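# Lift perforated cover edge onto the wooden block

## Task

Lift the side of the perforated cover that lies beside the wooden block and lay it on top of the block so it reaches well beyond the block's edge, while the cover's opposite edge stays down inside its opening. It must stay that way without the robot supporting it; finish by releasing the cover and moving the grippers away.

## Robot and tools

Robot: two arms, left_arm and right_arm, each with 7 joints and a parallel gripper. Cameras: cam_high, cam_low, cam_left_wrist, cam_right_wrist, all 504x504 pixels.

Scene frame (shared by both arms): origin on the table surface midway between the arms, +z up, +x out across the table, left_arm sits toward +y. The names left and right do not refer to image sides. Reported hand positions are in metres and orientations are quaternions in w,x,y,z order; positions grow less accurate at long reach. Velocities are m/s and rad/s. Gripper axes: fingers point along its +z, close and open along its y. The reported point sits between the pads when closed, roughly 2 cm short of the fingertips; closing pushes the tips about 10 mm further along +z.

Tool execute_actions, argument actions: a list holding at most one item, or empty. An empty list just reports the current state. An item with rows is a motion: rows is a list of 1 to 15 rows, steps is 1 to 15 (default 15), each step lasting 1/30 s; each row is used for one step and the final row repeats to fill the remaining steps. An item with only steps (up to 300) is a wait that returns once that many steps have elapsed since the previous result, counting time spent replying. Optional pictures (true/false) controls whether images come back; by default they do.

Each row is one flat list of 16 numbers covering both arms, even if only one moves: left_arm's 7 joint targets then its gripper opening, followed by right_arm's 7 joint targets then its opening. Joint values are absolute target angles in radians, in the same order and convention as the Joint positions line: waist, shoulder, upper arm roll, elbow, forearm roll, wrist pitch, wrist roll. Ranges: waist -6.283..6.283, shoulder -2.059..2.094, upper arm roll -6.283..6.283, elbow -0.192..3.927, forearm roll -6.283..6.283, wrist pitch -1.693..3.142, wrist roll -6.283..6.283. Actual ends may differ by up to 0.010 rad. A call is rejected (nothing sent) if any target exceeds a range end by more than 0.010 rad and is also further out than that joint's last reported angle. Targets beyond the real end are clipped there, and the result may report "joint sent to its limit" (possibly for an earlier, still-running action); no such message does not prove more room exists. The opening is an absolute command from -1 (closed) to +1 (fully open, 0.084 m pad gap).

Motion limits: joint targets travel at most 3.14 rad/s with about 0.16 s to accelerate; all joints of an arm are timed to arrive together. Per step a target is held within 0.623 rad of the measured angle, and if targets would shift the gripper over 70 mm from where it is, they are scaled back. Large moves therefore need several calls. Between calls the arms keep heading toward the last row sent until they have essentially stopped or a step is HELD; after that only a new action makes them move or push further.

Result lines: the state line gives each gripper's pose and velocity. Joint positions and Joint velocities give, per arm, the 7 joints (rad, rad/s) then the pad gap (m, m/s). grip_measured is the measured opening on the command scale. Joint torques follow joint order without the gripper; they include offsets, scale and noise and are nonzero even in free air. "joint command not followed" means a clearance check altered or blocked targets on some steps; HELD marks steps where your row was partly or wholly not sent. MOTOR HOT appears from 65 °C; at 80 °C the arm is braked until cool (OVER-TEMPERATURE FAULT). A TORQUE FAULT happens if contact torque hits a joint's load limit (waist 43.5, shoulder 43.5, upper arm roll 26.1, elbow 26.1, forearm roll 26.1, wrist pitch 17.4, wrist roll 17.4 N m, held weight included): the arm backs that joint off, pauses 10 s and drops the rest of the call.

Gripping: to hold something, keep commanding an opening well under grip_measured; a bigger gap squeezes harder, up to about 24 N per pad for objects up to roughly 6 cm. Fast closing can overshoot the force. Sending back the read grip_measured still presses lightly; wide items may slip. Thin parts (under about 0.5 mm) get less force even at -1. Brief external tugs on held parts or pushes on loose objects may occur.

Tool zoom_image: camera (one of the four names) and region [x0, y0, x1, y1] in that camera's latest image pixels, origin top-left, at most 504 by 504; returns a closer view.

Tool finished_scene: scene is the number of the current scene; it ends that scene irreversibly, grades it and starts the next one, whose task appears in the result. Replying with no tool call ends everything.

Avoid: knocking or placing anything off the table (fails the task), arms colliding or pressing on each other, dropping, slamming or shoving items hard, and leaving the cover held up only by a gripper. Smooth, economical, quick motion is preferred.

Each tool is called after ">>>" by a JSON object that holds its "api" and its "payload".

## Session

>>> {"api": "execute_actions", "payload": {"actions": []}}

Scene clock: 0.00 s of 5000.00 s.
left_arm: end_effector_position=(+0.0986, +0.3407, +0.3977) grip_measured=+1.00 end_effector_quat_wxyz=(-0.042, +0.929, +0.358, +0.088) end_effector_velocity=(+0.000, -0.000, +0.000) end_effector_angular_velocity=(+0.000, -0.001, -0.001) | right_arm: end_effector_position=(+0.7635, -0.4134, +0.3312) grip_measured=+1.00 end_effector_quat_wxyz=(+0.435, +0.210, +0.820, -0.308) end_effector_velocity=(-0.000, +0.000, +0.000) end_effector_angular_velocity=(+0.000, -0.000, -0.000)
Joint positions: left_arm=[ 0.697 -1.461 -0.055  0.808  0.01   2.083 -0.246  0.084] | right_arm=[ 0.154  0.806  0.102  2.169 -1.246  1.035 -1.958  0.084]
Joint velocities: left_arm=[-0.001  0.    -0.     0.001 -0.    -0.    -0.    -0.   ] | right_arm=[ 0.001 -0.001 -0.    -0.     0.     0.001  0.    -0.   ]
Joint torques (N m, as the arm reports them, + toward a larger angle): no reading
Motor temperatures (°C, as the motors report them): left_arm=[31 32 32 32 30 33 33] | right_arm=[31 30 32 39 34 32 29]

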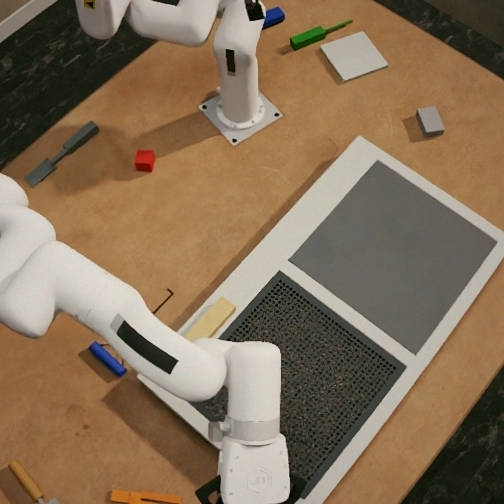

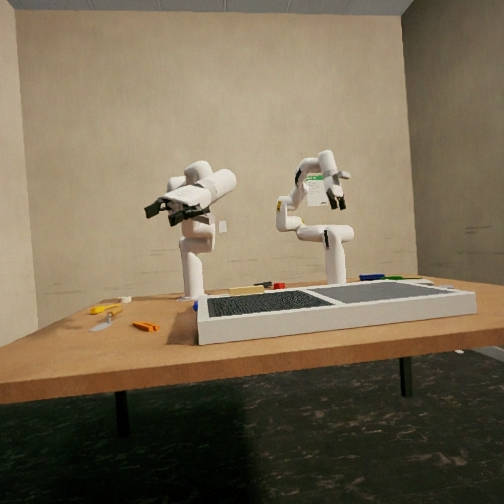

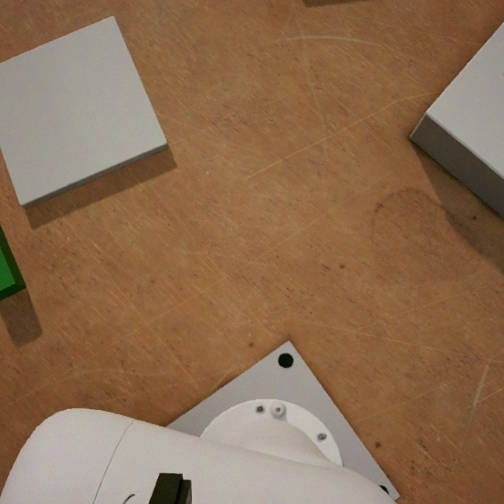

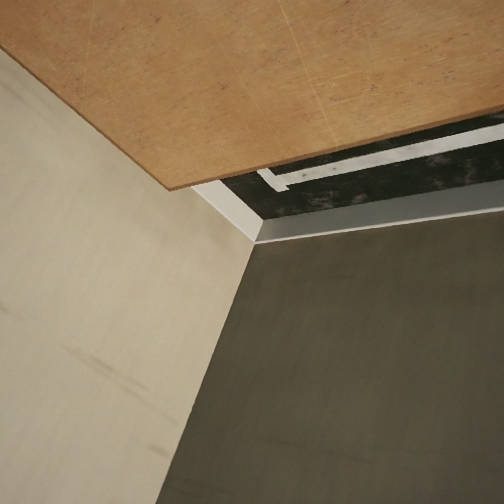

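>>> {"api": "execute_actions", "payload": {"actions": [{"rows":[[0,-0.6,0,1.2,0,1.7,0.4,-1,0.0706,-0.1353,0,1.0325,-3.1416,-1.1678,-3.1416,-0.1]],"steps":15}], "pictures": false}}

>>> {"api": "execute_actions", "payload": {"actions": [{"steps":20}], "pictures": false}}

>>> {"api": "execute_actions", "payload": {"actions": [{"rows":[[-0.614,0.3603,0,1.648,0,1.2877,0.754,-1,0.0706,-0.1353,0,1.0325,-3.1416,-1.1678,-3.1416,-0.1]],"steps":15}], "pictures": false}}

>>> {"api": "execute_actions", "payload": {"actions": [{"steps":30}]}}

Scene clock: 37.57 s of 5000.00 s.
left_arm: end_effector_position=(+0.2588, +0.3209, +0.4616) grip_measured=-1.00 end_effector_quat_wxyz=(-0.015, +0.992, -0.102, +0.079) end_effector_velocity=(+0.386, -0.179, -0.003) end_effector_angular_velocity=(+0.061, +0.295, -1.768) | right_arm: end_effector_position=(+0.6996, -0.3645, +0.4939) grip_measured=-0.11 end_effector_quat_wxyz=(+0.466, -0.322, +0.665, -0.487) end_effector_velocity=(-0.327, +0.262, -0.026) end_effector_angular_velocity=(-2.774, +1.015, +1.778)
Joint positions: left_arm=[ 0.213 -0.891 -0.015  1.083  0.003  1.814  0.206  0.   ] | right_arm=[ 0.099  0.253  0.035  1.607 -1.812  0.469 -2.525  0.039]
Joint velocities: left_arm=[-0.946  1.3    0.066  0.513 -0.013 -0.504  0.856  0.   ] | right_arm=[-0.088 -1.274 -0.105 -1.519 -1.562 -1.555 -1.555 -0.   ]
Joint torques (N m, as the arm reports them, + toward a larger angle): left_arm=[-0.53  0.92 -0.18 15.09  0.05 -1.18 -0.47] | right_arm=[ 0.22 -9.87  0.17 17.51  1.26  0.57  0.26]
Motor temperatures (°C, as the motors report them): left_arm=[31 32 32 34 30 33 33] | right_arm=[31 33 32 45 34 32 29]
Steps of this call (steps 1 to 90: nothing new was sent; then 34.07 s passed at rest; steps 91 to 105: all 15 steps of this action). Readings (joint positions):
91: left_arm=[0.697 -1.460 -0.055 0.808 0.010 2.083 -0.246] | right_arm=[0.154 0.805 0.102 2.168 -1.246 1.035 -1.959]
92: left_arm=[0.692 -1.455 -0.055 0.812 0.010 2.079 -0.239] | right_arm=[0.153 0.800 0.101 2.161 -1.252 1.028 -1.966]
94: left_arm=[0.636 -1.402 -0.052 0.848 0.009 2.044 -0.180] | right_arm=[0.147 0.751 0.093 2.098 -1.309 0.970 -2.023]
98: left_arm=[0.452 -1.212 -0.033 0.955 0.006 1.941 -0.010] | right_arm=[0.125 0.575 0.066 1.938 -1.477 0.803 -2.191]
105: the state above

Scene clock: 38.23 s of 5000.00 s.
left_arm: end_effector_position=(+0.3421, +0.2632, +0.4495) grip_measured=-1.00 end_effector_quat_wxyz=(-0.005, +0.954, -0.296, +0.050) end_effector_velocity=(+0.001, -0.002, -0.002) end_effector_angular_velocity=(+0.001, +0.006, -0.005) | right_arm: end_effector_position=(+0.4774, -0.2903, +0.2958) grip_measured=-0.11 end_effector_quat_wxyz=(-0.194, +0.893, -0.188, +0.359) end_effector_velocity=(-0.398, -0.098, -0.254) end_effector_angular_velocity=(-1.131, +1.168, +1.118)
Joint positions: left_arm=[ 0.001 -0.601  0.     1.2    0.     1.7    0.4    0.   ] | right_arm=[ 0.076 -0.059  0.007  1.141 -2.686 -0.412 -3.022  0.039]
Joint velocities: left_arm=[-0.003  0.007 -0.001 -0.001 -0.001 -0.002  0.001  0.   ] | right_arm=[-0.016 -0.186 -0.022 -0.271 -1.146 -1.324 -0.298  0.   ]
Joint torques (N m, as the arm reports them, + toward a larger angle): left_arm=[-0.64 -4.72  0.69 17.77 -0.12 -1.31  0.11] | right_arm=[ -0.81 -13.33  -0.33  23.08   2.     0.26   0.11]
Motor temperatures (°C, as the motors report them): left_arm=[31 32 32 34 30 33 33] | right_arm=[31 33 32 45 34 32 29]
Steps of this call (steps 1 to 20: the robot went on to your last target). Readings (joint positions):
1: left_arm=[0.182 -0.848 -0.013 1.100 0.003 1.797 0.235] | right_arm=[0.096 0.214 0.032 1.557 -1.863 0.418 -2.576]
2: left_arm=[0.151 -0.806 -0.011 1.117 0.002 1.781 0.262] | right_arm=[0.094 0.182 0.029 1.510 -1.911 0.370 -2.623]
4: left_arm=[0.091 -0.724 -0.007 1.150 0.001 1.749 0.317] | right_arm=[0.091 0.135 0.025 1.431 -2.001 0.280 -2.705]
8: left_arm=[0.011 -0.611 -0.003 1.190 -0.000 1.707 0.388] | right_arm=[0.085 0.061 0.018 1.319 -2.175 0.106 -2.827]
20: the state above

Scene clock: 38.73 s of 5000.00 s.
left_arm: end_effector_position=(+0.4398, +0.0984, +0.4194) grip_measured=-1.00 end_effector_quat_wxyz=(-0.002, +0.848, -0.526, +0.067) end_effector_velocity=(+0.136, -0.355, -0.237) end_effector_angular_velocity=(+0.167, +0.205, -0.843) | right_arm: end_effector_position=(+0.2659, -0.3714, +0.2468) grip_measured=-0.11 end_effector_quat_wxyz=(-0.015, +0.999, +0.008, +0.028) end_effector_velocity=(-0.267, -0.149, +0.045) end_effector_angular_velocity=(-0.505, +0.922, +0.338)
Joint positions: left_arm=[-0.323 -0.182 -0.     1.436 -0.     1.483  0.586  0.   ] | right_arm=[ 0.071 -0.13   0.     1.04  -3.111 -1.113 -3.133  0.039]
Joint velocities: left_arm=[-0.538  1.008  0.002  0.387  0.    -0.361  0.31   0.   ] | right_arm=[-0.009 -0.094 -0.014 -0.124 -0.516 -0.914 -0.134  0.   ]
Joint torques (N m, as the arm reports them, + toward a larger angle): left_arm=[ -0.35 -14.76   0.25  17.64  -0.05  -1.06   0.03] | right_arm=[-0.05 -9.29  0.2  20.74  1.91 -0.07  0.2 ]
Motor temperatures (°C, as the motors report them): left_arm=[31 32 32 34 30 33 33] | right_arm=[31 33 32 45 34 32 29]
Steps of this call (steps 1 to 15: all 15 steps of this action). Readings (joint positions):
1: left_arm=[0.000 -0.601 0.000 1.200 0.000 1.700 0.400] | right_arm=[0.076 -0.065 0.006 1.132 -2.723 -0.457 -3.031]
2: left_arm=[-0.005 -0.596 0.001 1.204 0.000 1.696 0.404] | right_arm=[0.075 -0.071 0.006 1.124 -2.758 -0.502 -3.041]
4: left_arm=[-0.055 -0.548 0.005 1.244 0.001 1.661 0.434] | right_arm=[0.074 -0.082 0.005 1.109 -2.821 -0.596 -3.057]
8: left_arm=[-0.173 -0.414 0.000 1.327 0.000 1.584 0.500] | right_arm=[0.073 -0.100 0.003 1.083 -2.930 -0.791 -3.086]
15: the state above

Scene clock: 39.73 s of 5000.00 s.
left_arm: end_effector_position=(+0.4505, -0.0995, +0.2505) grip_measured=-1.00 end_effector_quat_wxyz=(-0.000, +0.707, -0.707, +0.000) end_effector_velocity=(-0.003, -0.002, -0.007) end_effector_angular_velocity=(+0.009, +0.010, -0.006) | right_arm: end_effector_position=(+0.2500, -0.3799, +0.2499) grip_measured=-0.11 end_effector_quat_wxyz=(-0.000, +1.000, +0.018, +0.000) end_effector_velocity=(+0.000, -0.000, +0.001) end_effector_angular_velocity=(-0.000, -0.002, -0.000)
Joint positions: left_arm=[-0.614  0.359  0.     1.648  0.     1.288  0.754  0.   ] | right_arm=[ 0.071 -0.135  0.     1.033 -3.142 -1.168 -3.142  0.039]
Joint velocities: left_arm=[-0.003  0.01  -0.003 -0.004 -0.    -0.001  0.     0.   ] | right_arm=[-0.    -0.002  0.     0.    -0.     0.    -0.     0.   ]
Joint torques (N m, as the arm reports them, + toward a larger angle): left_arm=[  0.1  -28.52   0.13  19.42   0.2   -1.28  -0.18] | right_arm=[-0.66 -9.89 -0.32 19.5   0.73 -1.69  0.06]
Motor temperatures (°C, as the motors report them): left_arm=[31 32 32 34 30 33 33] | right_arm=[31 32 32 45 34 32 29]
Steps of this call (steps 1 to 30: the robot went on to your last target). Readings (joint positions):
1: left_arm=[-0.340 -0.148 -0.000 1.449 -0.000 1.471 0.596] | right_arm=[0.071 -0.133 -0.000 1.036 -3.125 -1.137 -3.137]
2: left_arm=[-0.358 -0.115 0.000 1.462 -0.000 1.459 0.606] | right_arm=[0.070 -0.134 -0.000 1.035 -3.132 -1.151 -3.139]
4: left_arm=[-0.393 -0.050 0.000 1.487 -0.000 1.436 0.626] | right_arm=[0.071 -0.135 -0.000 1.034 -3.139 -1.162 -3.141]
8: left_arm=[-0.461 0.077 0.000 1.536 -0.000 1.390 0.666] | right_arm=[0.071 -0.135 0.000 1.033 -3.141 -1.167 -3.141]
30: the state above

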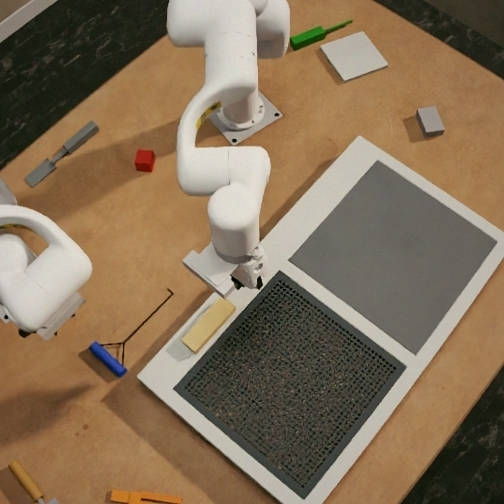

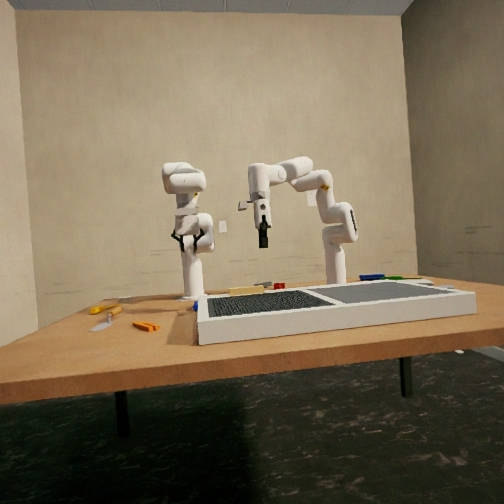

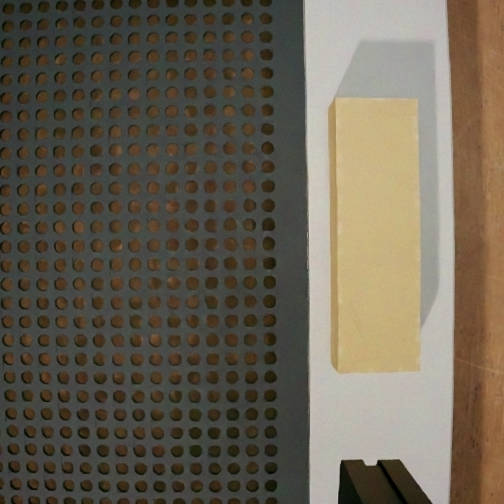

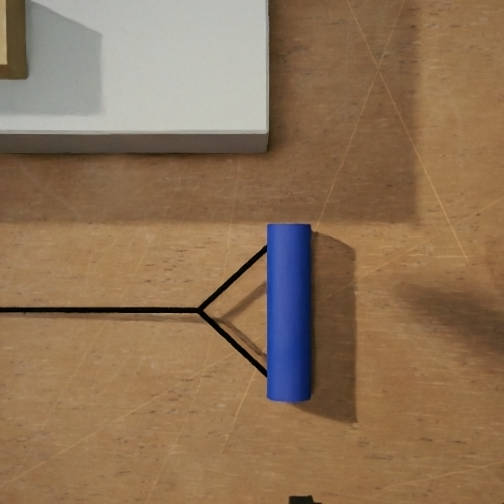

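>>> {"api": "execute_actions", "payload": {"actions": [{"rows":[[-0.45,0.3603,0,1.648,0,1.2877,0.754,-1,0.1083,0.1761,0,0.9361,-3.1416,-0.76,-3.1039,-0.1]],"steps":15}], "pictures": false}}

>>> {"api": "execute_actions", "payload": {"actions": [{"steps":10}]}}

Scene clock: 57.87 s of 5000.00 s.
left_arm: end_effector_position=(+0.5112, -0.0327, +0.2500) grip_measured=-1.00 end_effector_quat_wxyz=(+0.001, +0.760, -0.649, +0.000) end_effector_velocity=(+0.001, +0.001, -0.001) end_effector_angular_velocity=(+0.002, -0.001, +0.001) | right_arm: end_effector_position=(+0.2845, -0.3666, +0.1008) grip_measured=-0.11 end_effector_quat_wxyz=(+0.000, +1.000, +0.019, -0.003) end_effector_velocity=(+0.033, +0.002, -0.017) end_effector_angular_velocity=(+0.005, -0.100, -0.012)
Joint positions: left_arm=[-0.453  0.36  -0.004  1.648 -0.     1.288  0.754  0.   ] | right_arm=[ 0.108  0.174  0.     0.935 -3.142 -0.767 -3.105  0.039]
Joint velocities: left_arm=[-0.002  0.001  0.004  0.001  0.001 -0.001  0.     0.   ] | right_arm=[ 0.006  0.041 -0.007  0.023 -0.001  0.118  0.012  0.   ]
Joint torques (N m, as the arm reports them, + toward a larger angle): left_arm=[  1.88 -28.03   1.6   19.35   0.28  -1.2   -0.31] | right_arm=[ -0.8  -16.86  -0.75  18.85   0.64  -2.08  -0.03]
Motor temperatures (°C, as the motors report them): left_arm=[31 33 32 35 30 33 33] | right_arm=[31 31 32 44 34 32 29]
Steps of this call (steps 1 to 15: the robot went on to your last target; steps 16 to 90: nothing new was sent; then 14.63 s passed at rest; steps 91 to 105: all 15 steps of this action). Readings (joint positions):
91: left_arm=[-0.614 0.360 -0.000 1.648 -0.000 1.288 0.754] | right_arm=[0.071 -0.135 -0.000 1.032 -3.142 -1.167 -3.142]
92: left_arm=[-0.609 0.360 -0.002 1.648 -0.000 1.288 0.754] | right_arm=[0.071 -0.132 -0.000 1.032 -3.142 -1.161 -3.141]
94: left_arm=[-0.566 0.360 -0.011 1.648 -0.001 1.288 0.754] | right_arm=[0.076 -0.093 -0.001 1.023 -3.142 -1.105 -3.136]
98: left_arm=[-0.462 0.361 0.011 1.648 0.001 1.288 0.754] | right_arm=[0.091 0.036 0.000 0.979 -3.142 -0.944 -3.121]
105: the state above

Scene clock: 58.20 s of 5000.00 s.
left_arm: end_effector_position=(+0.5136, -0.0296, +0.2499) grip_measured=-1.00 end_effector_quat_wxyz=(+0.000, +0.763, -0.647, +0.000) end_effector_velocity=(-0.000, -0.001, +0.000) end_effector_angular_velocity=(-0.001, +0.000, -0.001) | right_arm: end_effector_position=(+0.2868, -0.3666, +0.1004) grip_measured=-0.11 end_effector_quat_wxyz=(-0.000, +1.000, +0.018, +0.001) end_effector_velocity=(-0.002, +0.000, -0.002) end_effector_angular_velocity=(-0.000, +0.005, +0.002)
Joint positions: left_arm=[-0.45   0.36  -0.     1.648 -0.     1.288  0.754  0.   ] | right_arm=[ 0.108  0.175 -0.     0.937 -3.142 -0.76  -3.104  0.039]
Joint velocities: left_arm=[ 0.     0.    -0.001  0.    -0.    -0.     0.     0.   ] | right_arm=[ 0.001  0.004  0.001 -0.004 -0.     0.002  0.    -0.   ]
Joint torques (N m, as the arm reports them, + toward a larger angle): left_arm=[ -0.32 -27.41   0.38  19.64   0.04  -1.28  -0.32] | right_arm=[ -0.46 -14.29  -0.51  16.74   0.61  -1.66   0.06]
Motor temperatures (°C, as the motors report them): left_arm=[31 33 32 35 30 33 33] | right_arm=[31 31 32 43 34 32 29]
Steps of this call (steps 1 to 10: the robot went on to your last target). Readings (joint positions):
1: left_arm=[-0.453 0.360 -0.004 1.648 -0.000 1.288 0.754] | right_arm=[0.108 0.175 0.000 0.936 -3.142 -0.764 -3.104]
2: left_arm=[-0.452 0.360 -0.003 1.648 -0.000 1.288 0.754] | right_arm=[0.108 0.174 -0.000 0.937 -3.142 -0.763 -3.104]
4: left_arm=[-0.451 0.360 -0.001 1.648 -0.000 1.288 0.754] | right_arm=[0.108 0.174 -0.000 0.938 -3.142 -0.761 -3.104]
8: left_arm=[-0.450 0.360 -0.000 1.648 -0.000 1.288 0.754] | right_arm=[0.108 0.175 -0.000 0.937 -3.142 -0.761 -3.104]
10: the state above

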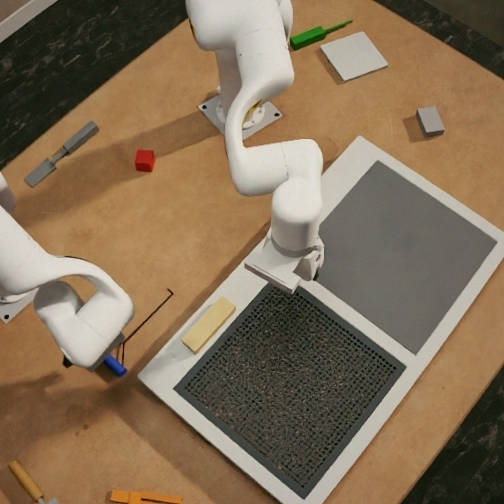

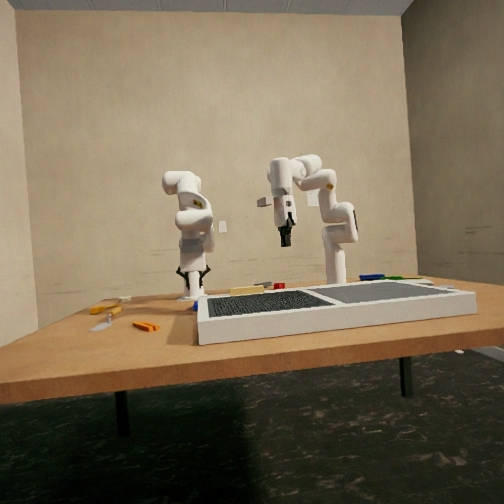

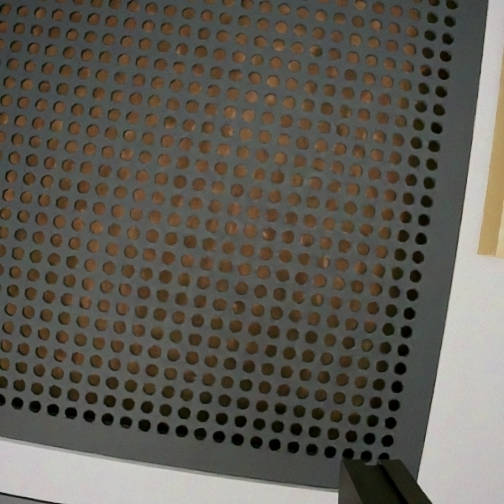

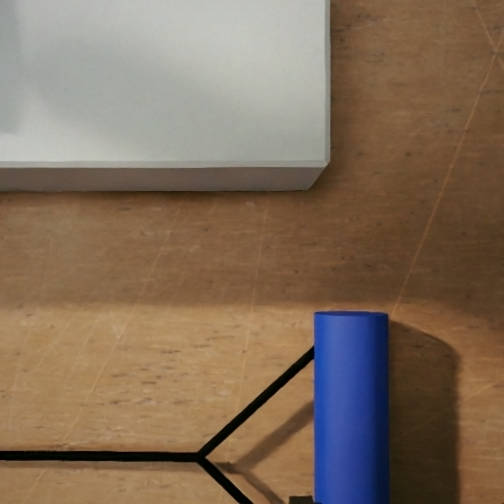

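>>> {"api": "execute_actions", "payload": {"actions": [{"rows":[[-0.45,0.3603,0,1.648,0,1.2877,0.754,-1,0.113,0.215,0,0.922,-3.1416,-0.707,-3.099,-0.1],[-0.45,0.3603,0,1.648,0,1.2877,0.754,-1,0.113,0.215,0,0.922,-3.1416,-0.707,-3.099,-0.1],[-0.45,0.3603,0,1.648,0,1.2877,0.754,-1,0.113,0.2555,0,0.9113,-3.1416,-0.6558,-3.099,-0.1],[-0.45,0.3603,0,1.648,0,1.2877,0.754,-1,0.113,0.2555,0,0.9113,-3.1416,-0.6558,-3.099,-0.1],[-0.45,0.3603,0,1.648,0,1.2877,0.754,-1,0.113,0.3,0,0.9045,-3.1416,-0.6045,-3.099,-0.1],[-0.45,0.3603,0,1.648,0,1.2877,0.754,-1,0.113,0.3,0,0.9045,-3.1416,-0.6045,-3.099,-0.1],[-0.45,0.3603,0,1.648,0,1.2877,0.754,-1,0.113,0.325,0,0.9023,-3.1416,-0.5773,-3.099,-0.1],[-0.45,0.3603,0,1.648,0,1.2877,0.754,-1,0.113,0.325,0,0.9023,-3.1416,-0.5773,-3.099,-0.1],[-0.45,0.3603,0,1.648,0,1.2877,0.754,-1,0.113,0.338,0,0.9015,-3.1416,-0.5635,-3.099,-0.1],[-0.45,0.3603,0,1.648,0,1.2877,0.754,-1,0.113,0.338,0,0.9015,-3.1416,-0.5635,-3.099,-0.1],[-0.45,0.3603,0,1.648,0,1.2877,0.754,-1,0.113,0.3465,0,0.9012,-3.1416,-0.5547,-3.099,-0.1]],"steps":15}], "pictures": false}}

>>> {"api": "execute_actions", "payload": {"actions": [{"rows":[[-0.45,0.3603,0,1.648,0,1.2877,0.754,-1,0.113,0.3465,0,0.9012,-3.1416,-0.5547,-3.099,-0.1],[-0.45,0.3603,0,1.648,0,1.2877,0.754,-1,0.113,0.3465,0,0.9012,-3.1416,-0.5547,-3.099,-0.1],[-0.45,0.3603,0,1.648,0,1.2877,0.754,-1,0.113,0.3465,0,0.9012,-3.1416,-0.5547,-3.099,-0.2],[-0.45,0.3603,0,1.648,0,1.2877,0.754,-1,0.113,0.3465,0,0.9012,-3.1416,-0.5547,-3.099,-0.3],[-0.45,0.3603,0,1.648,0,1.2877,0.754,-1,0.113,0.3465,0,0.9012,-3.1416,-0.5547,-3.099,-0.4],[-0.45,0.3603,0,1.648,0,1.2877,0.754,-1,0.113,0.3465,0,0.9012,-3.1416,-0.5547,-3.099,-0.45],[-0.45,0.3603,0,1.648,0,1.2877,0.754,-1,0.113,0.3465,0,0.9012,-3.1416,-0.5547,-3.099,-0.5],[-0.45,0.3603,0,1.648,0,1.2877,0.754,-1,0.113,0.3465,0,0.9012,-3.1416,-0.5547,-3.099,-0.6],[-0.45,0.3603,0,1.648,0,1.2877,0.754,-1,0.113,0.3465,0,0.9012,-3.1416,-0.5547,-3.099,-0.8],[-0.45,0.3603,0,1.648,0,1.2877,0.754,-1,0.113,0.3465,0,0.9012,-3.1416,-0.5547,-3.099,-1]],"steps":15}]}}

Scene clock: 93.80 s of 5000.00 s.
left_arm: end_effector_position=(+0.5138, -0.0293, +0.2499) grip_measured=-1.00 end_effector_quat_wxyz=(-0.000, +0.763, -0.647, +0.000) end_effector_velocity=(-0.001, -0.001, +0.000) end_effector_angular_velocity=(-0.000, -0.000, -0.002) | right_arm: end_effector_position=(+0.2861, -0.3651, +0.0240) grip_measured=-0.11 end_effector_quat_wxyz=(+0.000, +1.000, +0.018, -0.001) end_effector_velocity=(+0.010, +0.000, -0.015) end_effector_angular_velocity=(+0.002, -0.029, -0.001)
Joint positions: left_arm=[-0.45   0.36   0.     1.648 -0.     1.288  0.754  0.   ] | right_arm=[ 0.113  0.344 -0.     0.901 -3.142 -0.558 -3.099  0.039]
Joint velocities: left_arm=[-0.002 -0.     0.     0.    -0.    -0.     0.     0.   ] | right_arm=[ 0.     0.037 -0.001  0.008  0.     0.058  0.     0.   ]
Joint torques (N m, as the arm reports them, + toward a larger angle): left_arm=[ -1.11 -27.61   0.12  19.27   0.18  -1.09  -0.38] | right_arm=[ -0.54 -16.6   -0.49  14.38   0.65  -1.96   0.02]
Motor temperatures (°C, as the motors report them): left_arm=[31 33 32 36 30 33 33] | right_arm=[31 31 32 42 34 32 29]
Steps of this call (steps 1 to 15: the robot went on to your last target; steps 16 to 90: nothing new was sent; then 32.10 s passed at rest; steps 91 to 105: all 15 steps of this action). Readings (joint positions):
91: left_arm=[-0.450 0.360 0.000 1.648 0.000 1.288 0.754] | right_arm=[0.108 0.176 -0.000 0.936 -3.142 -0.760 -3.104]
92: left_arm=[-0.450 0.360 0.000 1.648 -0.000 1.288 0.754] | right_arm=[0.109 0.179 -0.000 0.935 -3.142 -0.754 -3.103]
94: left_arm=[-0.450 0.360 0.000 1.648 -0.000 1.288 0.754] | right_arm=[0.111 0.202 -0.000 0.929 -3.142 -0.721 -3.101]
98: left_arm=[-0.450 0.360 -0.000 1.648 -0.000 1.288 0.754] | right_arm=[0.113 0.280 0.000 0.908 -3.142 -0.630 -3.099]
105: the state above

Scene clock: 94.30 s of 5000.00 s.
left_arm: end_effector_position=(+0.5138, -0.0293, +0.2499) grip_measured=-1.00 end_effector_quat_wxyz=(-0.000, +0.763, -0.647, -0.000) end_effector_velocity=(-0.000, -0.000, -0.001) end_effector_angular_velocity=(+0.001, +0.002, -0.000) | right_arm: end_effector_position=(+0.2867, -0.3651, +0.0232) grip_measured=-0.48 end_effector_quat_wxyz=(-0.000, +1.000, +0.018, +0.000) end_effector_velocity=(-0.000, +0.000, -0.001) end_effector_angular_velocity=(+0.000, +0.001, -0.001)
Joint positions: left_arm=[-0.45   0.36  -0.     1.648  0.     1.288  0.754  0.   ] | right_arm=[ 0.113  0.346 -0.     0.902 -3.142 -0.555 -3.099  0.023]
Joint velocities: left_arm=[-0.     0.002 -0.    -0.001 -0.001 -0.    -0.     0.   ] | right_arm=[-0.     0.002  0.    -0.     0.001  0.001  0.     0.   ]
Joint torques (N m, as the arm reports them, + toward a larger angle): left_arm=[ -0.69 -28.66   0.08  19.45   0.12  -1.2   -0.15] | right_arm=[ -0.7  -14.71  -0.66  13.29   0.69  -1.35   0.05]
Motor temperatures (°C, as the motors report them): left_arm=[31 33 32 36 30 33 33] | right_arm=[31 31 32 42 34 32 29]
Steps of this call (steps 1 to 15: all 15 steps of this action). Readings (joint positions):
1: left_arm=[-0.450 0.360 0.000 1.648 -0.000 1.288 0.754] | right_arm=[0.113 0.345 -0.000 0.901 -3.142 -0.557 -3.099]
2: left_arm=[-0.450 0.360 -0.000 1.648 -0.000 1.288 0.754] | right_arm=[0.113 0.345 -0.000 0.902 -3.142 -0.556 -3.099]
4: left_arm=[-0.450 0.360 0.000 1.648 -0.000 1.288 0.754] | right_arm=[0.113 0.345 -0.000 0.902 -3.142 -0.555 -3.099]
8: left_arm=[-0.450 0.360 -0.000 1.648 0.000 1.288 0.754] | right_arm=[0.113 0.346 0.000 0.902 -3.142 -0.555 -3.099]
15: the state above

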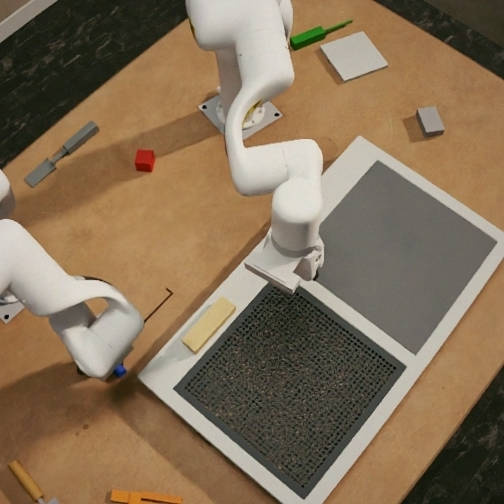

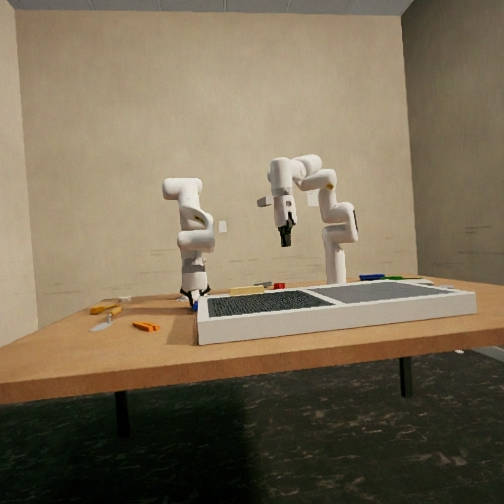

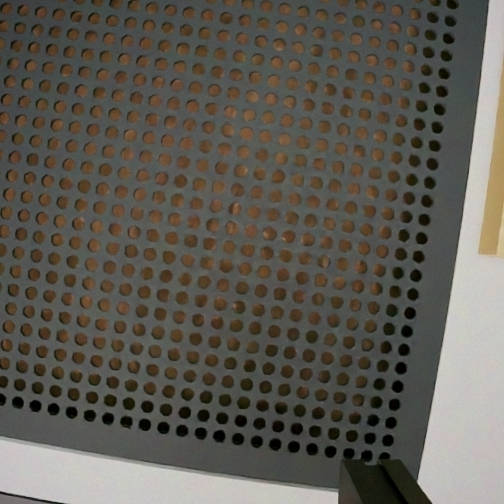

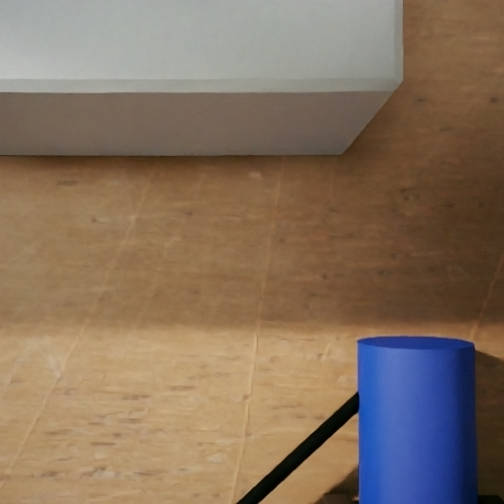

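>>> {"api": "execute_actions", "payload": {"actions": [{"rows":[[-0.25,0.3603,0,1.648,0,1.2877,0.79,-1,0.113,-0.1353,0,1.0325,-3.1416,-1.1,-3.1416,-1]],"steps":15}], "pictures": false}}

>>> {"api": "execute_actions", "payload": {"actions": [{"rows":[[-0.25,0.4,0,1.55,0,1.15,0.79,-1,0.13,-0.2,0,0.9,-3.1416,0.2,-3.5779,-1]],"steps":15}], "pictures": false}}

>>> {"api": "execute_actions", "payload": {"actions": [{"steps":10}], "pictures": false}}

>>> {"api": "execute_actions", "payload": {"actions": [{"rows":[[-0.25,0.4498,0,1.4896,0,1.0398,0.7913,-1,0.13,-0.1,0,0.55,-3.1416,0.92,-3.5779,-1]],"steps":15}], "pictures": false}}

>>> {"api": "execute_actions", "payload": {"actions": [{"rows":[[-0.4,0.4498,0,1.4896,0,1.0398,0.7913,-1,0.13,0.1457,0,0.4677,-3.1416,1.2488,-3.5779,-1]],"steps":15}], "pictures": false}}

>>> {"api": "execute_actions", "payload": {"actions": [{"rows":[[-0.5765,0.4498,0,1.4896,0,1.0398,0.7913,-1,0.13,0.1457,0,0.4677,-3.1416,1.2488,-3.5779,-1]],"steps":15}], "pictures": false}}

>>> {"api": "execute_actions", "payload": {"actions": [{"steps":10}]}}

Scene clock: 134.87 s of 5000.00 s.
left_arm: end_effector_position=(+0.5731, +0.0664, +0.2500) grip_measured=-1.00 end_effector_quat_wxyz=(+0.001, +0.812, -0.584, +0.000) end_effector_velocity=(-0.018, -0.035, -0.001) end_effector_angular_velocity=(-0.016, +0.010, -0.068) | right_arm: end_effector_position=(+0.2785, -0.3657, +0.2117) grip_measured=-0.48 end_effector_quat_wxyz=(-0.001, +0.999, +0.036, +0.029) end_effector_velocity=(-0.117, -0.009, +0.411) end_effector_angular_velocity=(+0.007, -0.152, +0.079)
Joint positions: left_arm=[-0.252  0.36  -0.003  1.648 -0.     1.288  0.79   0.   ] | right_arm=[ 0.113 -0.061 -0.     1.012 -3.142 -1.015 -3.135  0.023]
Joint velocities: left_arm=[-0.027  0.001 -0.042  0.    -0.004  0.001  0.003  0.   ] | right_arm=[ 0.001 -0.899  0.001  0.251 -0.001 -0.998 -0.077  0.   ]
Joint torques (N m, as the arm reports them, + toward a larger angle): left_arm=[  2.48 -27.8    1.64  19.47   0.1   -1.1   -0.51] | right_arm=[-0.4  -9.83 -0.33 17.91  0.72 -1.01  0.08]
Motor temperatures (°C, as the motors report them): left_arm=[31 33 32 36 30 33 33] | right_arm=[31 31 32 41 34 32 29]
Steps of this call (steps 1 to 15: the robot went on to your last target; steps 16 to 90: nothing new was sent; then 37.07 s passed at rest; steps 91 to 105: all 15 steps of this action). Readings (joint positions):
91: left_arm=[-0.450 0.360 -0.000 1.648 -0.000 1.288 0.754] | right_arm=[0.113 0.346 -0.000 0.901 -3.142 -0.555 -3.099]
92: left_arm=[-0.445 0.360 -0.002 1.648 -0.000 1.288 0.755] | right_arm=[0.113 0.343 0.000 0.901 -3.142 -0.561 -3.100]
94: left_arm=[-0.402 0.360 -0.011 1.648 -0.001 1.288 0.764] | right_arm=[0.113 0.300 0.000 0.907 -3.142 -0.616 -3.104]
98: left_arm=[-0.289 0.361 0.007 1.648 0.001 1.288 0.782] | right_arm=[0.113 0.160 -0.000 0.952 -3.142 -0.767 -3.116]
105: the state above

Scene clock: 135.37 s of 5000.00 s.
left_arm: end_effector_position=(+0.5788, +0.0667, +0.1984) grip_measured=-1.00 end_effector_quat_wxyz=(-0.000, +0.813, -0.582, +0.003) end_effector_velocity=(-0.008, +0.006, -0.020) end_effector_angular_velocity=(+0.020, +0.039, +0.003) | right_arm: end_effector_position=(+0.4263, -0.3475, +0.2474) grip_measured=-0.48 end_effector_quat_wxyz=(+0.050, +0.903, +0.207, +0.374) end_effector_velocity=(+0.412, +0.044, +0.216) end_effector_angular_velocity=(-0.048, -1.878, +0.239)
Joint positions: left_arm=[-0.25   0.398 -0.     1.553 -0.     1.15   0.79   0.   ] | right_arm=[ 0.127 -0.184  0.     0.922 -3.142 -0.333 -3.499  0.023]
Joint velocities: left_arm=[ 0.002  0.015  0.001 -0.025  0.     0.003 -0.     0.   ] | right_arm=[ 0.013 -0.058 -0.    -0.089 -0.     1.896 -0.317  0.   ]
Joint torques (N m, as the arm reports them, + toward a larger angle): left_arm=[ -0.54 -27.28  -0.18  18.39   0.01  -1.28  -0.14] | right_arm=[ -0.7  -11.08  -0.31  23.15   0.68   0.3    0.22]
Motor temperatures (°C, as the motors report them): left_arm=[31 33 32 36 30 33 33] | right_arm=[31 31 32 41 34 32 29]
Steps of this call (steps 1 to 15: all 15 steps of this action). Readings (joint positions):
1: left_arm=[-0.253 0.360 -0.004 1.648 -0.000 1.287 0.790] | right_arm=[0.113 -0.089 -0.000 1.020 -3.142 -1.046 -3.138]
2: left_arm=[-0.253 0.361 -0.004 1.645 -0.000 1.280 0.790] | right_arm=[0.113 -0.111 -0.000 1.026 -3.142 -1.066 -3.145]
4: left_arm=[-0.252 0.370 -0.002 1.614 -0.000 1.227 0.790] | right_arm=[0.114 -0.133 -0.000 1.020 -3.142 -1.055 -3.185]
8: left_arm=[-0.250 0.406 -0.000 1.545 -0.000 1.160 0.790] | right_arm=[0.121 -0.159 0.000 0.965 -3.142 -0.808 -3.353]
15: the state above

Scene clock: 135.70 s of 5000.00 s.
left_arm: end_effector_position=(+0.5779, +0.0674, +0.1960) grip_measured=-1.00 end_effector_quat_wxyz=(-0.000, +0.813, -0.582, +0.000) end_effector_velocity=(-0.000, -0.001, -0.000) end_effector_angular_velocity=(-0.000, +0.000, -0.002) | right_arm: end_effector_position=(+0.5192, -0.3373, +0.3349) grip_measured=-0.48 end_effector_quat_wxyz=(+0.101, +0.773, +0.209, +0.590) end_effector_velocity=(+0.043, +0.005, +0.071) end_effector_angular_velocity=(-0.016, -0.338, +0.016)
Joint positions: left_arm=[-0.25  0.4  -0.    1.55 -0.    1.15  0.79  0.  ] | right_arm=[ 0.13  -0.2    0.     0.902 -3.142  0.181 -3.575  0.023]
Joint velocities: left_arm=[-0.001  0.    -0.    -0.     0.    -0.001  0.     0.   ] | right_arm=[ 0.002 -0.014  0.    -0.019  0.001  0.34  -0.051  0.   ]
Joint torques (N m, as the arm reports them, + toward a larger angle): left_arm=[ -1.05 -28.44   0.07  19.23   0.1   -1.28  -0.32] | right_arm=[ -0.65 -10.63  -0.25  22.44   0.71   0.84   0.15]
Motor temperatures (°C, as the motors report them): left_arm=[31 33 32 36 30 33 33] | right_arm=[31 31 32 41 34 32 29]
Steps of this call (steps 1 to 10: the robot went on to your last target). Readings (joint positions):
1: left_arm=[-0.250 0.398 -0.000 1.552 -0.000 1.150 0.790] | right_arm=[0.127 -0.186 0.000 0.919 -3.142 -0.270 -3.509]
2: left_arm=[-0.250 0.399 -0.000 1.551 -0.000 1.150 0.790] | right_arm=[0.128 -0.188 0.000 0.917 -3.142 -0.207 -3.519]
4: left_arm=[-0.250 0.400 -0.000 1.550 -0.000 1.150 0.790] | right_arm=[0.128 -0.191 0.000 0.912 -3.142 -0.081 -3.537]
8: left_arm=[-0.250 0.400 -0.000 1.550 -0.000 1.150 0.790] | right_arm=[0.130 -0.198 0.000 0.904 -3.142 0.137 -3.568]
10: the state above

Scene clock: 136.20 s of 5000.00 s.
left_arm: end_effector_position=(+0.5811, +0.0658, +0.1521) grip_measured=-1.00 end_effector_quat_wxyz=(-0.000, +0.813, -0.583, +0.002) end_effector_velocity=(-0.011, +0.004, -0.019) end_effector_angular_velocity=(+0.019, +0.039, -0.001) | right_arm: end_effector_position=(+0.5092, -0.3382, +0.2607) grip_measured=-0.48 end_effector_quat_wxyz=(+0.119, +0.685, +0.187, +0.694) end_effector_velocity=(+0.017, +0.001, +0.058) end_effector_angular_velocity=(+0.019, -0.204, -0.001)
Joint positions: left_arm=[-0.25   0.448 -0.     1.492  0.     1.04   0.791  0.   ] | right_arm=[ 0.13  -0.1    0.     0.553 -3.142  0.91  -3.578  0.023]
Joint velocities: left_arm=[-0.001  0.015  0.    -0.025 -0.     0.004 -0.     0.   ] | right_arm=[-0.    -0.013 -0.001  0.009 -0.     0.182 -0.     0.   ]
Joint torques (N m, as the arm reports them, + toward a larger angle): left_arm=[ -0.44 -28.88  -0.1   18.78   0.18  -1.39  -0.17] | right_arm=[ -0.56 -12.16  -0.44  21.81   0.73   1.92   0.17]
Motor temperatures (°C, as the motors report them): left_arm=[31 33 32 36 30 33 33] | right_arm=[31 31 32 41 34 32 29]
Steps of this call (steps 1 to 15: all 15 steps of this action). Readings (joint positions):
1: left_arm=[-0.250 0.400 -0.000 1.550 -0.000 1.150 0.790] | right_arm=[0.130 -0.200 0.000 0.901 -3.142 0.190 -3.576]
2: left_arm=[-0.250 0.401 -0.000 1.548 0.000 1.143 0.790] | right_arm=[0.130 -0.199 0.000 0.898 -3.142 0.202 -3.577]
4: left_arm=[-0.250 0.418 -0.000 1.528 0.000 1.095 0.791] | right_arm=[0.130 -0.192 -0.000 0.866 -3.142 0.268 -3.577]
8: left_arm=[-0.250 0.455 0.000 1.484 -0.000 1.047 0.791] | right_arm=[0.130 -0.141 -0.000 0.695 -3.142 0.584 -3.577]
15: the state above

Scene clock: 136.70 s of 5000.00 s.
left_arm: end_effector_position=(+0.5387, -0.0054, +0.1499) grip_measured=-1.00 end_effector_quat_wxyz=(-0.001, +0.769, -0.639, -0.000) end_effector_velocity=(-0.007, -0.011, -0.000) end_effector_angular_velocity=(-0.006, +0.004, -0.020) | right_arm: end_effector_position=(+0.4948, -0.3397, +0.1748) grip_measured=-0.48 end_effector_quat_wxyz=(+0.120, +0.681, +0.186, +0.698) end_effector_velocity=(+0.006, +0.000, +0.013) end_effector_angular_velocity=(+0.003, -0.039, +0.000)
Joint positions: left_arm=[-0.396  0.45   0.005  1.489  0.     1.04   0.791  0.   ] | right_arm=[ 0.13   0.144 -0.     0.47  -3.142  1.248 -3.578  0.023]
Joint velocities: left_arm=[-0.006  0.    -0.016 -0.    -0.001 -0.     0.     0.   ] | right_arm=[ 0.    -0.005 -0.001  0.01  -0.     0.024 -0.     0.   ]
Joint torques (N m, as the arm reports them, + toward a larger angle): left_arm=[ -3.34 -29.21  -1.37  19.    -0.31  -1.01  -0.09] | right_arm=[ -0.67 -12.81  -0.46  14.73   0.82   2.19   0.17]
Motor temperatures (°C, as the motors report them): left_arm=[31 33 32 36 30 33 33] | right_arm=[31 31 32 41 34 32 29]
Steps of this call (steps 1 to 15: all 15 steps of this action). Readings (joint positions):
1: left_arm=[-0.250 0.448 0.000 1.491 0.000 1.040 0.791] | right_arm=[0.130 -0.101 -0.000 0.553 -3.142 0.915 -3.578]
2: left_arm=[-0.255 0.449 0.002 1.490 0.000 1.040 0.791] | right_arm=[0.130 -0.097 -0.000 0.553 -3.142 0.925 -3.578]
4: left_arm=[-0.297 0.450 0.011 1.490 0.001 1.040 0.791] | right_arm=[0.130 -0.057 -0.000 0.543 -3.142 0.988 -3.578]
8: left_arm=[-0.395 0.450 -0.012 1.490 -0.001 1.040 0.791] | right_arm=[0.130 0.096 0.000 0.482 -3.142 1.176 -3.578]
15: the state above

Scene clock: 137.20 s of 5000.00 s.
left_arm: end_effector_position=(+0.4732, -0.0859, +0.1499) grip_measured=-1.00 end_effector_quat_wxyz=(-0.001, +0.710, -0.704, -0.000) end_effector_velocity=(+0.017, +0.017, +0.000) end_effector_angular_velocity=(+0.008, -0.008, +0.038) | right_arm: end_effector_position=(+0.4938, -0.3397, +0.1730) grip_measured=-0.48 end_effector_quat_wxyz=(+0.120, +0.682, +0.186, +0.697) end_effector_velocity=(-0.000, +0.000, -0.001) end_effector_angular_velocity=(+0.000, +0.001, +0.000)
Joint positions: left_arm=[-0.573  0.45   0.004  1.489  0.     1.04   0.791  0.   ] | right_arm=[ 0.13   0.146 -0.     0.468 -3.142  1.249 -3.578  0.023]
Joint velocities: left_arm=[ 0.018 -0.     0.023  0.     0.001  0.001 -0.     0.   ] | right_arm=[ 0.     0.002 -0.    -0.001  0.     0.001  0.    -0.   ]
Joint torques (N m, as the arm reports them, + toward a larger angle): left_arm=[ -4.74 -28.75  -2.03  18.84   0.15  -1.19  -0.14] | right_arm=[ -0.52 -13.23  -0.51  15.88   0.66   2.36   0.  ]
Motor temperatures (°C, as the motors report them): left_arm=[31 33 32 36 30 33 33] | right_arm=[31 31 32 41 34 32 29]
Steps of this call (steps 1 to 15: all 15 steps of this action). Readings (joint positions):
1: left_arm=[-0.397 0.450 0.004 1.490 0.000 1.040 0.791] | right_arm=[0.130 0.144 -0.000 0.470 -3.142 1.248 -3.578]
2: left_arm=[-0.403 0.450 0.005 1.490 0.000 1.040 0.791] | right_arm=[0.130 0.144 -0.000 0.470 -3.142 1.249 -3.578]
4: left_arm=[-0.446 0.450 0.012 1.490 0.001 1.040 0.791] | right_arm=[0.130 0.144 -0.000 0.469 -3.142 1.249 -3.578]
8: left_arm=[-0.553 0.450 -0.008 1.490 -0.000 1.040 0.791] | right_arm=[0.130 0.145 -0.000 0.468 -3.142 1.249 -3.578]
15: the state above

Scene clock: 137.53 s of 5000.00 s.
left_arm: end_effector_position=(+0.4705, -0.0888, +0.1499) grip_measured=-1.00 end_effector_quat_wxyz=(-0.000, +0.708, -0.707, -0.000) end_effector_velocity=(+0.002, +0.002, -0.000) end_effector_angular_velocity=(+0.001, -0.001, +0.004) | right_arm: end_effector_position=(+0.4937, -0.3397, +0.1729) grip_measured=-0.48 end_effector_quat_wxyz=(+0.120, +0.682, +0.186, +0.697) end_effector_velocity=(-0.000, -0.000, -0.001) end_effector_angular_velocity=(-0.000, +0.002, +0.000)
Joint positions: left_arm=[-0.576  0.45   0.     1.49   0.     1.04   0.791  0.   ] | right_arm=[ 0.13   0.146 -0.     0.468 -3.142  1.249 -3.578  0.023]
Joint velocities: left_arm=[ 0.002 -0.     0.002 -0.     0.001  0.     0.     0.   ] | right_arm=[-0.001  0.002  0.    -0.    -0.001 -0.001  0.     0.   ]
Joint torques (N m, as the arm reports them, + toward a larger angle): left_arm=[ -0.32 -29.57  -0.51  18.91   0.12  -1.14  -0.02] | right_arm=[ -0.67 -13.04  -0.58  15.92   0.62   2.36   0.14]
Motor temperatures (°C, as the motors report them): left_arm=[31 33 32 36 30 33 33] | right_arm=[31 31 32 41 34 32 29]
Steps of this call (steps 1 to 10: the robot went on to your last target). Readings (joint positions):
1: left_arm=[-0.573 0.450 0.004 1.489 0.000 1.040 0.791] | right_arm=[0.130 0.146 -0.000 0.468 -3.142 1.249 -3.578]
2: left_arm=[-0.573 0.450 0.004 1.490 0.000 1.040 0.791] | right_arm=[0.130 0.146 -0.000 0.468 -3.142 1.249 -3.578]
4: left_arm=[-0.575 0.450 0.001 1.490 0.000 1.040 0.791] | right_arm=[0.130 0.146 -0.000 0.468 -3.142 1.249 -3.578]
8: left_arm=[-0.576 0.450 0.000 1.490 -0.000 1.040 0.791] | right_arm=[0.130 0.146 -0.000 0.468 -3.142 1.249 -3.578]
10: the state above

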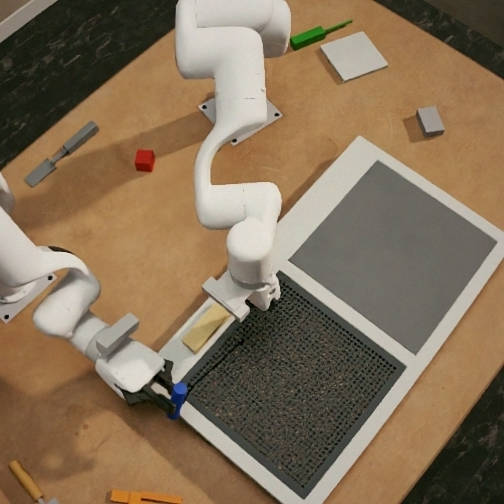

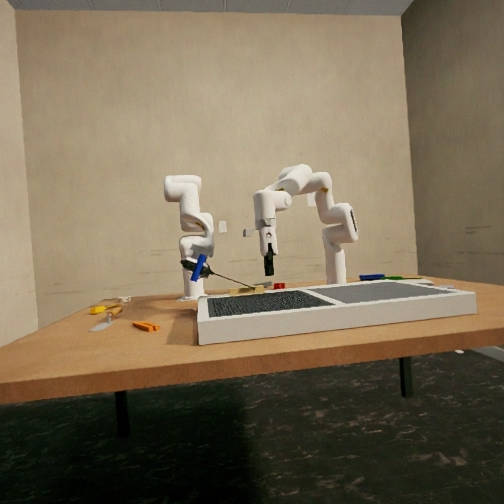

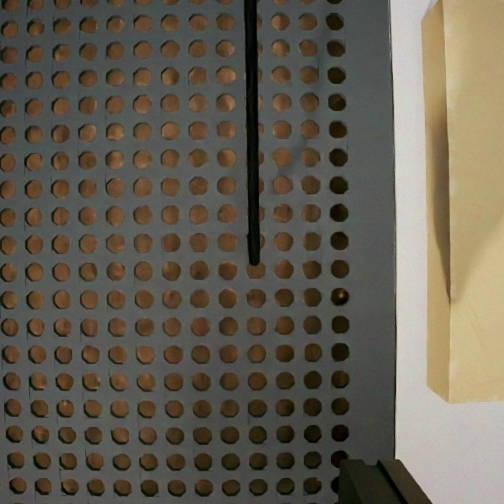

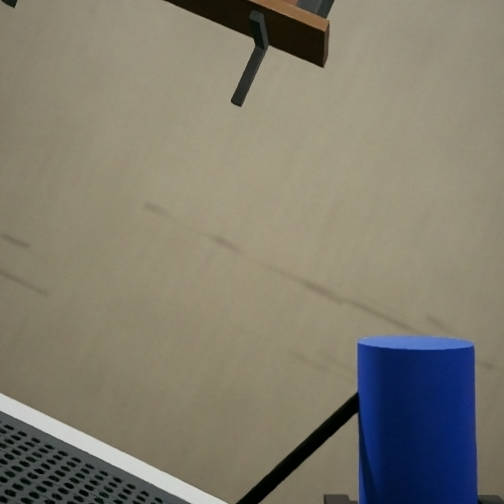

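>>> {"api": "execute_actions", "payload": {"actions": [{"rows":[[-0.5765,0.4498,0,1.4896,0,1.0398,0.7913,-1,0.1195,0.1618,0,0.4589,-3.1416,1.2737,-3.5779,-1]],"steps":15}]}}

>>> {"api": "zoom_image", "payload": {"camera": "cam_left_wrist", "region": [200,170,310,280]}}

>>> {"api": "zoom_image", "payload": {"camera": "cam_low", "region": [220,265,290,305]}}

Scene clock: 159.07 s of 5000.00 s.
left_arm: end_effector_position=(+0.4703, -0.0890, +0.1499) grip_measured=-1.00 end_effector_quat_wxyz=(-0.000, +0.707, -0.707, +0.000) end_effector_velocity=(+0.001, +0.001, -0.000) end_effector_angular_velocity=(+0.000, +0.000, +0.002) | right_arm: end_effector_position=(+0.4913, -0.3454, +0.1670) grip_measured=-0.48 end_effector_quat_wxyz=(+0.123, +0.683, +0.182, +0.696) end_effector_velocity=(-0.000, -0.002, -0.001) end_effector_angular_velocity=(+0.000, +0.001, -0.004)
Joint positions: left_arm=[-0.576  0.45   0.     1.49  -0.     1.04   0.791  0.   ] | right_arm=[ 0.12   0.162  0.     0.459 -3.142  1.274 -3.578  0.023]
Joint velocities: left_arm=[ 0.002 -0.    -0.    -0.001  0.     0.    -0.     0.   ] | right_arm=[-0.002  0.001 -0.001 -0.001  0.001  0.001 -0.    -0.   ]
Joint torques (N m, as the arm reports them, + toward a larger angle): left_arm=[ -0.88 -29.39   0.35  19.     0.05  -0.94  -0.16] | right_arm=[ -0.45 -13.07  -0.45  15.52   0.55   2.37   0.1 ]
Motor temperatures (°C, as the motors report them): left_arm=[31 33 32 36 30 33 33] | right_arm=[31 31 32 41 34 32 29]
Steps of this call (steps 1 to 15: the robot went on to your last target; steps 16 to 90: nothing new was sent; then 18.03 s passed at rest; steps 91 to 105: all 15 steps of this action). Readings (joint positions):
91: left_arm=[-0.576 0.450 -0.000 1.490 0.000 1.040 0.791] | right_arm=[0.130 0.146 0.000 0.468 -3.142 1.249 -3.578]
92: left_arm=[-0.577 0.450 -0.000 1.490 0.000 1.040 0.791] | right_arm=[0.128 0.148 0.000 0.467 -3.142 1.254 -3.578]
94: left_arm=[-0.576 0.450 -0.000 1.490 -0.000 1.040 0.791] | right_arm=[0.123 0.156 0.000 0.462 -3.142 1.266 -3.578]
98: left_arm=[-0.576 0.450 -0.000 1.490 -0.000 1.040 0.791] | right_arm=[0.120 0.162 -0.000 0.458 -3.142 1.273 -3.578]
105: the state above

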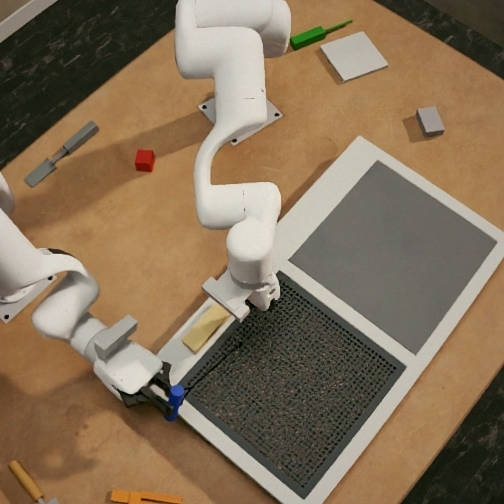

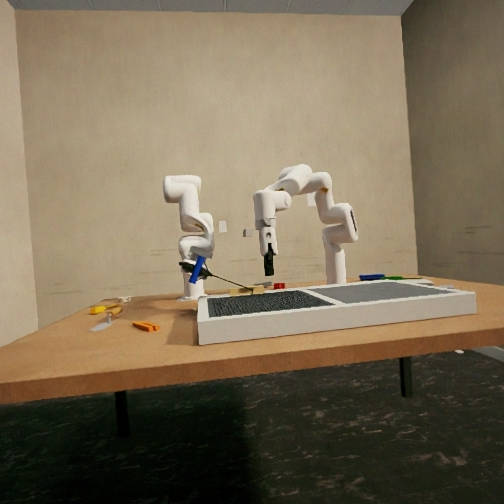

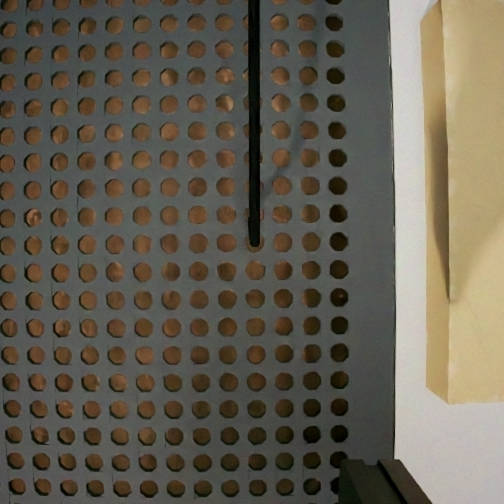

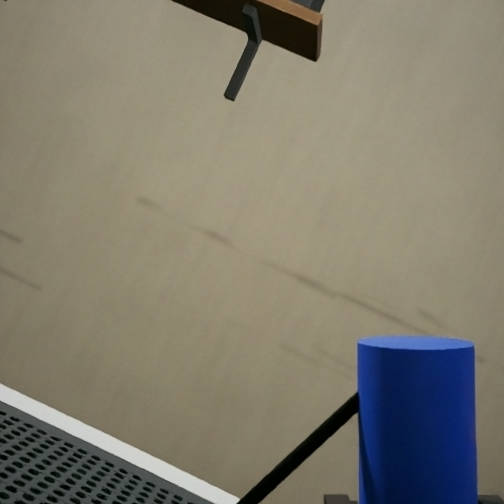

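Region (200, 170, 310, 280) of cam_left_wrist's 504x504 image, scaled by 4.582, with more detail than that image has.

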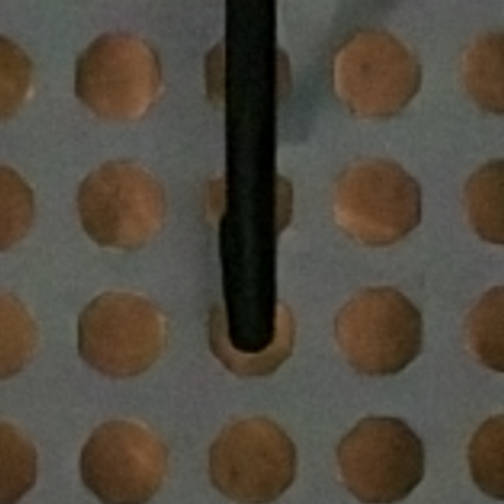

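Region (220, 265, 290, 305) of cam_low's 504x504 image, scaled by 7.200, with more detail than that image has; it fills the top 288 rows of this view, and the rest is white.

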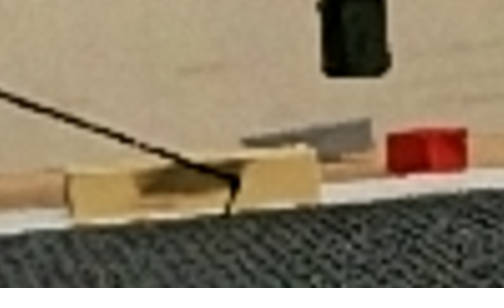

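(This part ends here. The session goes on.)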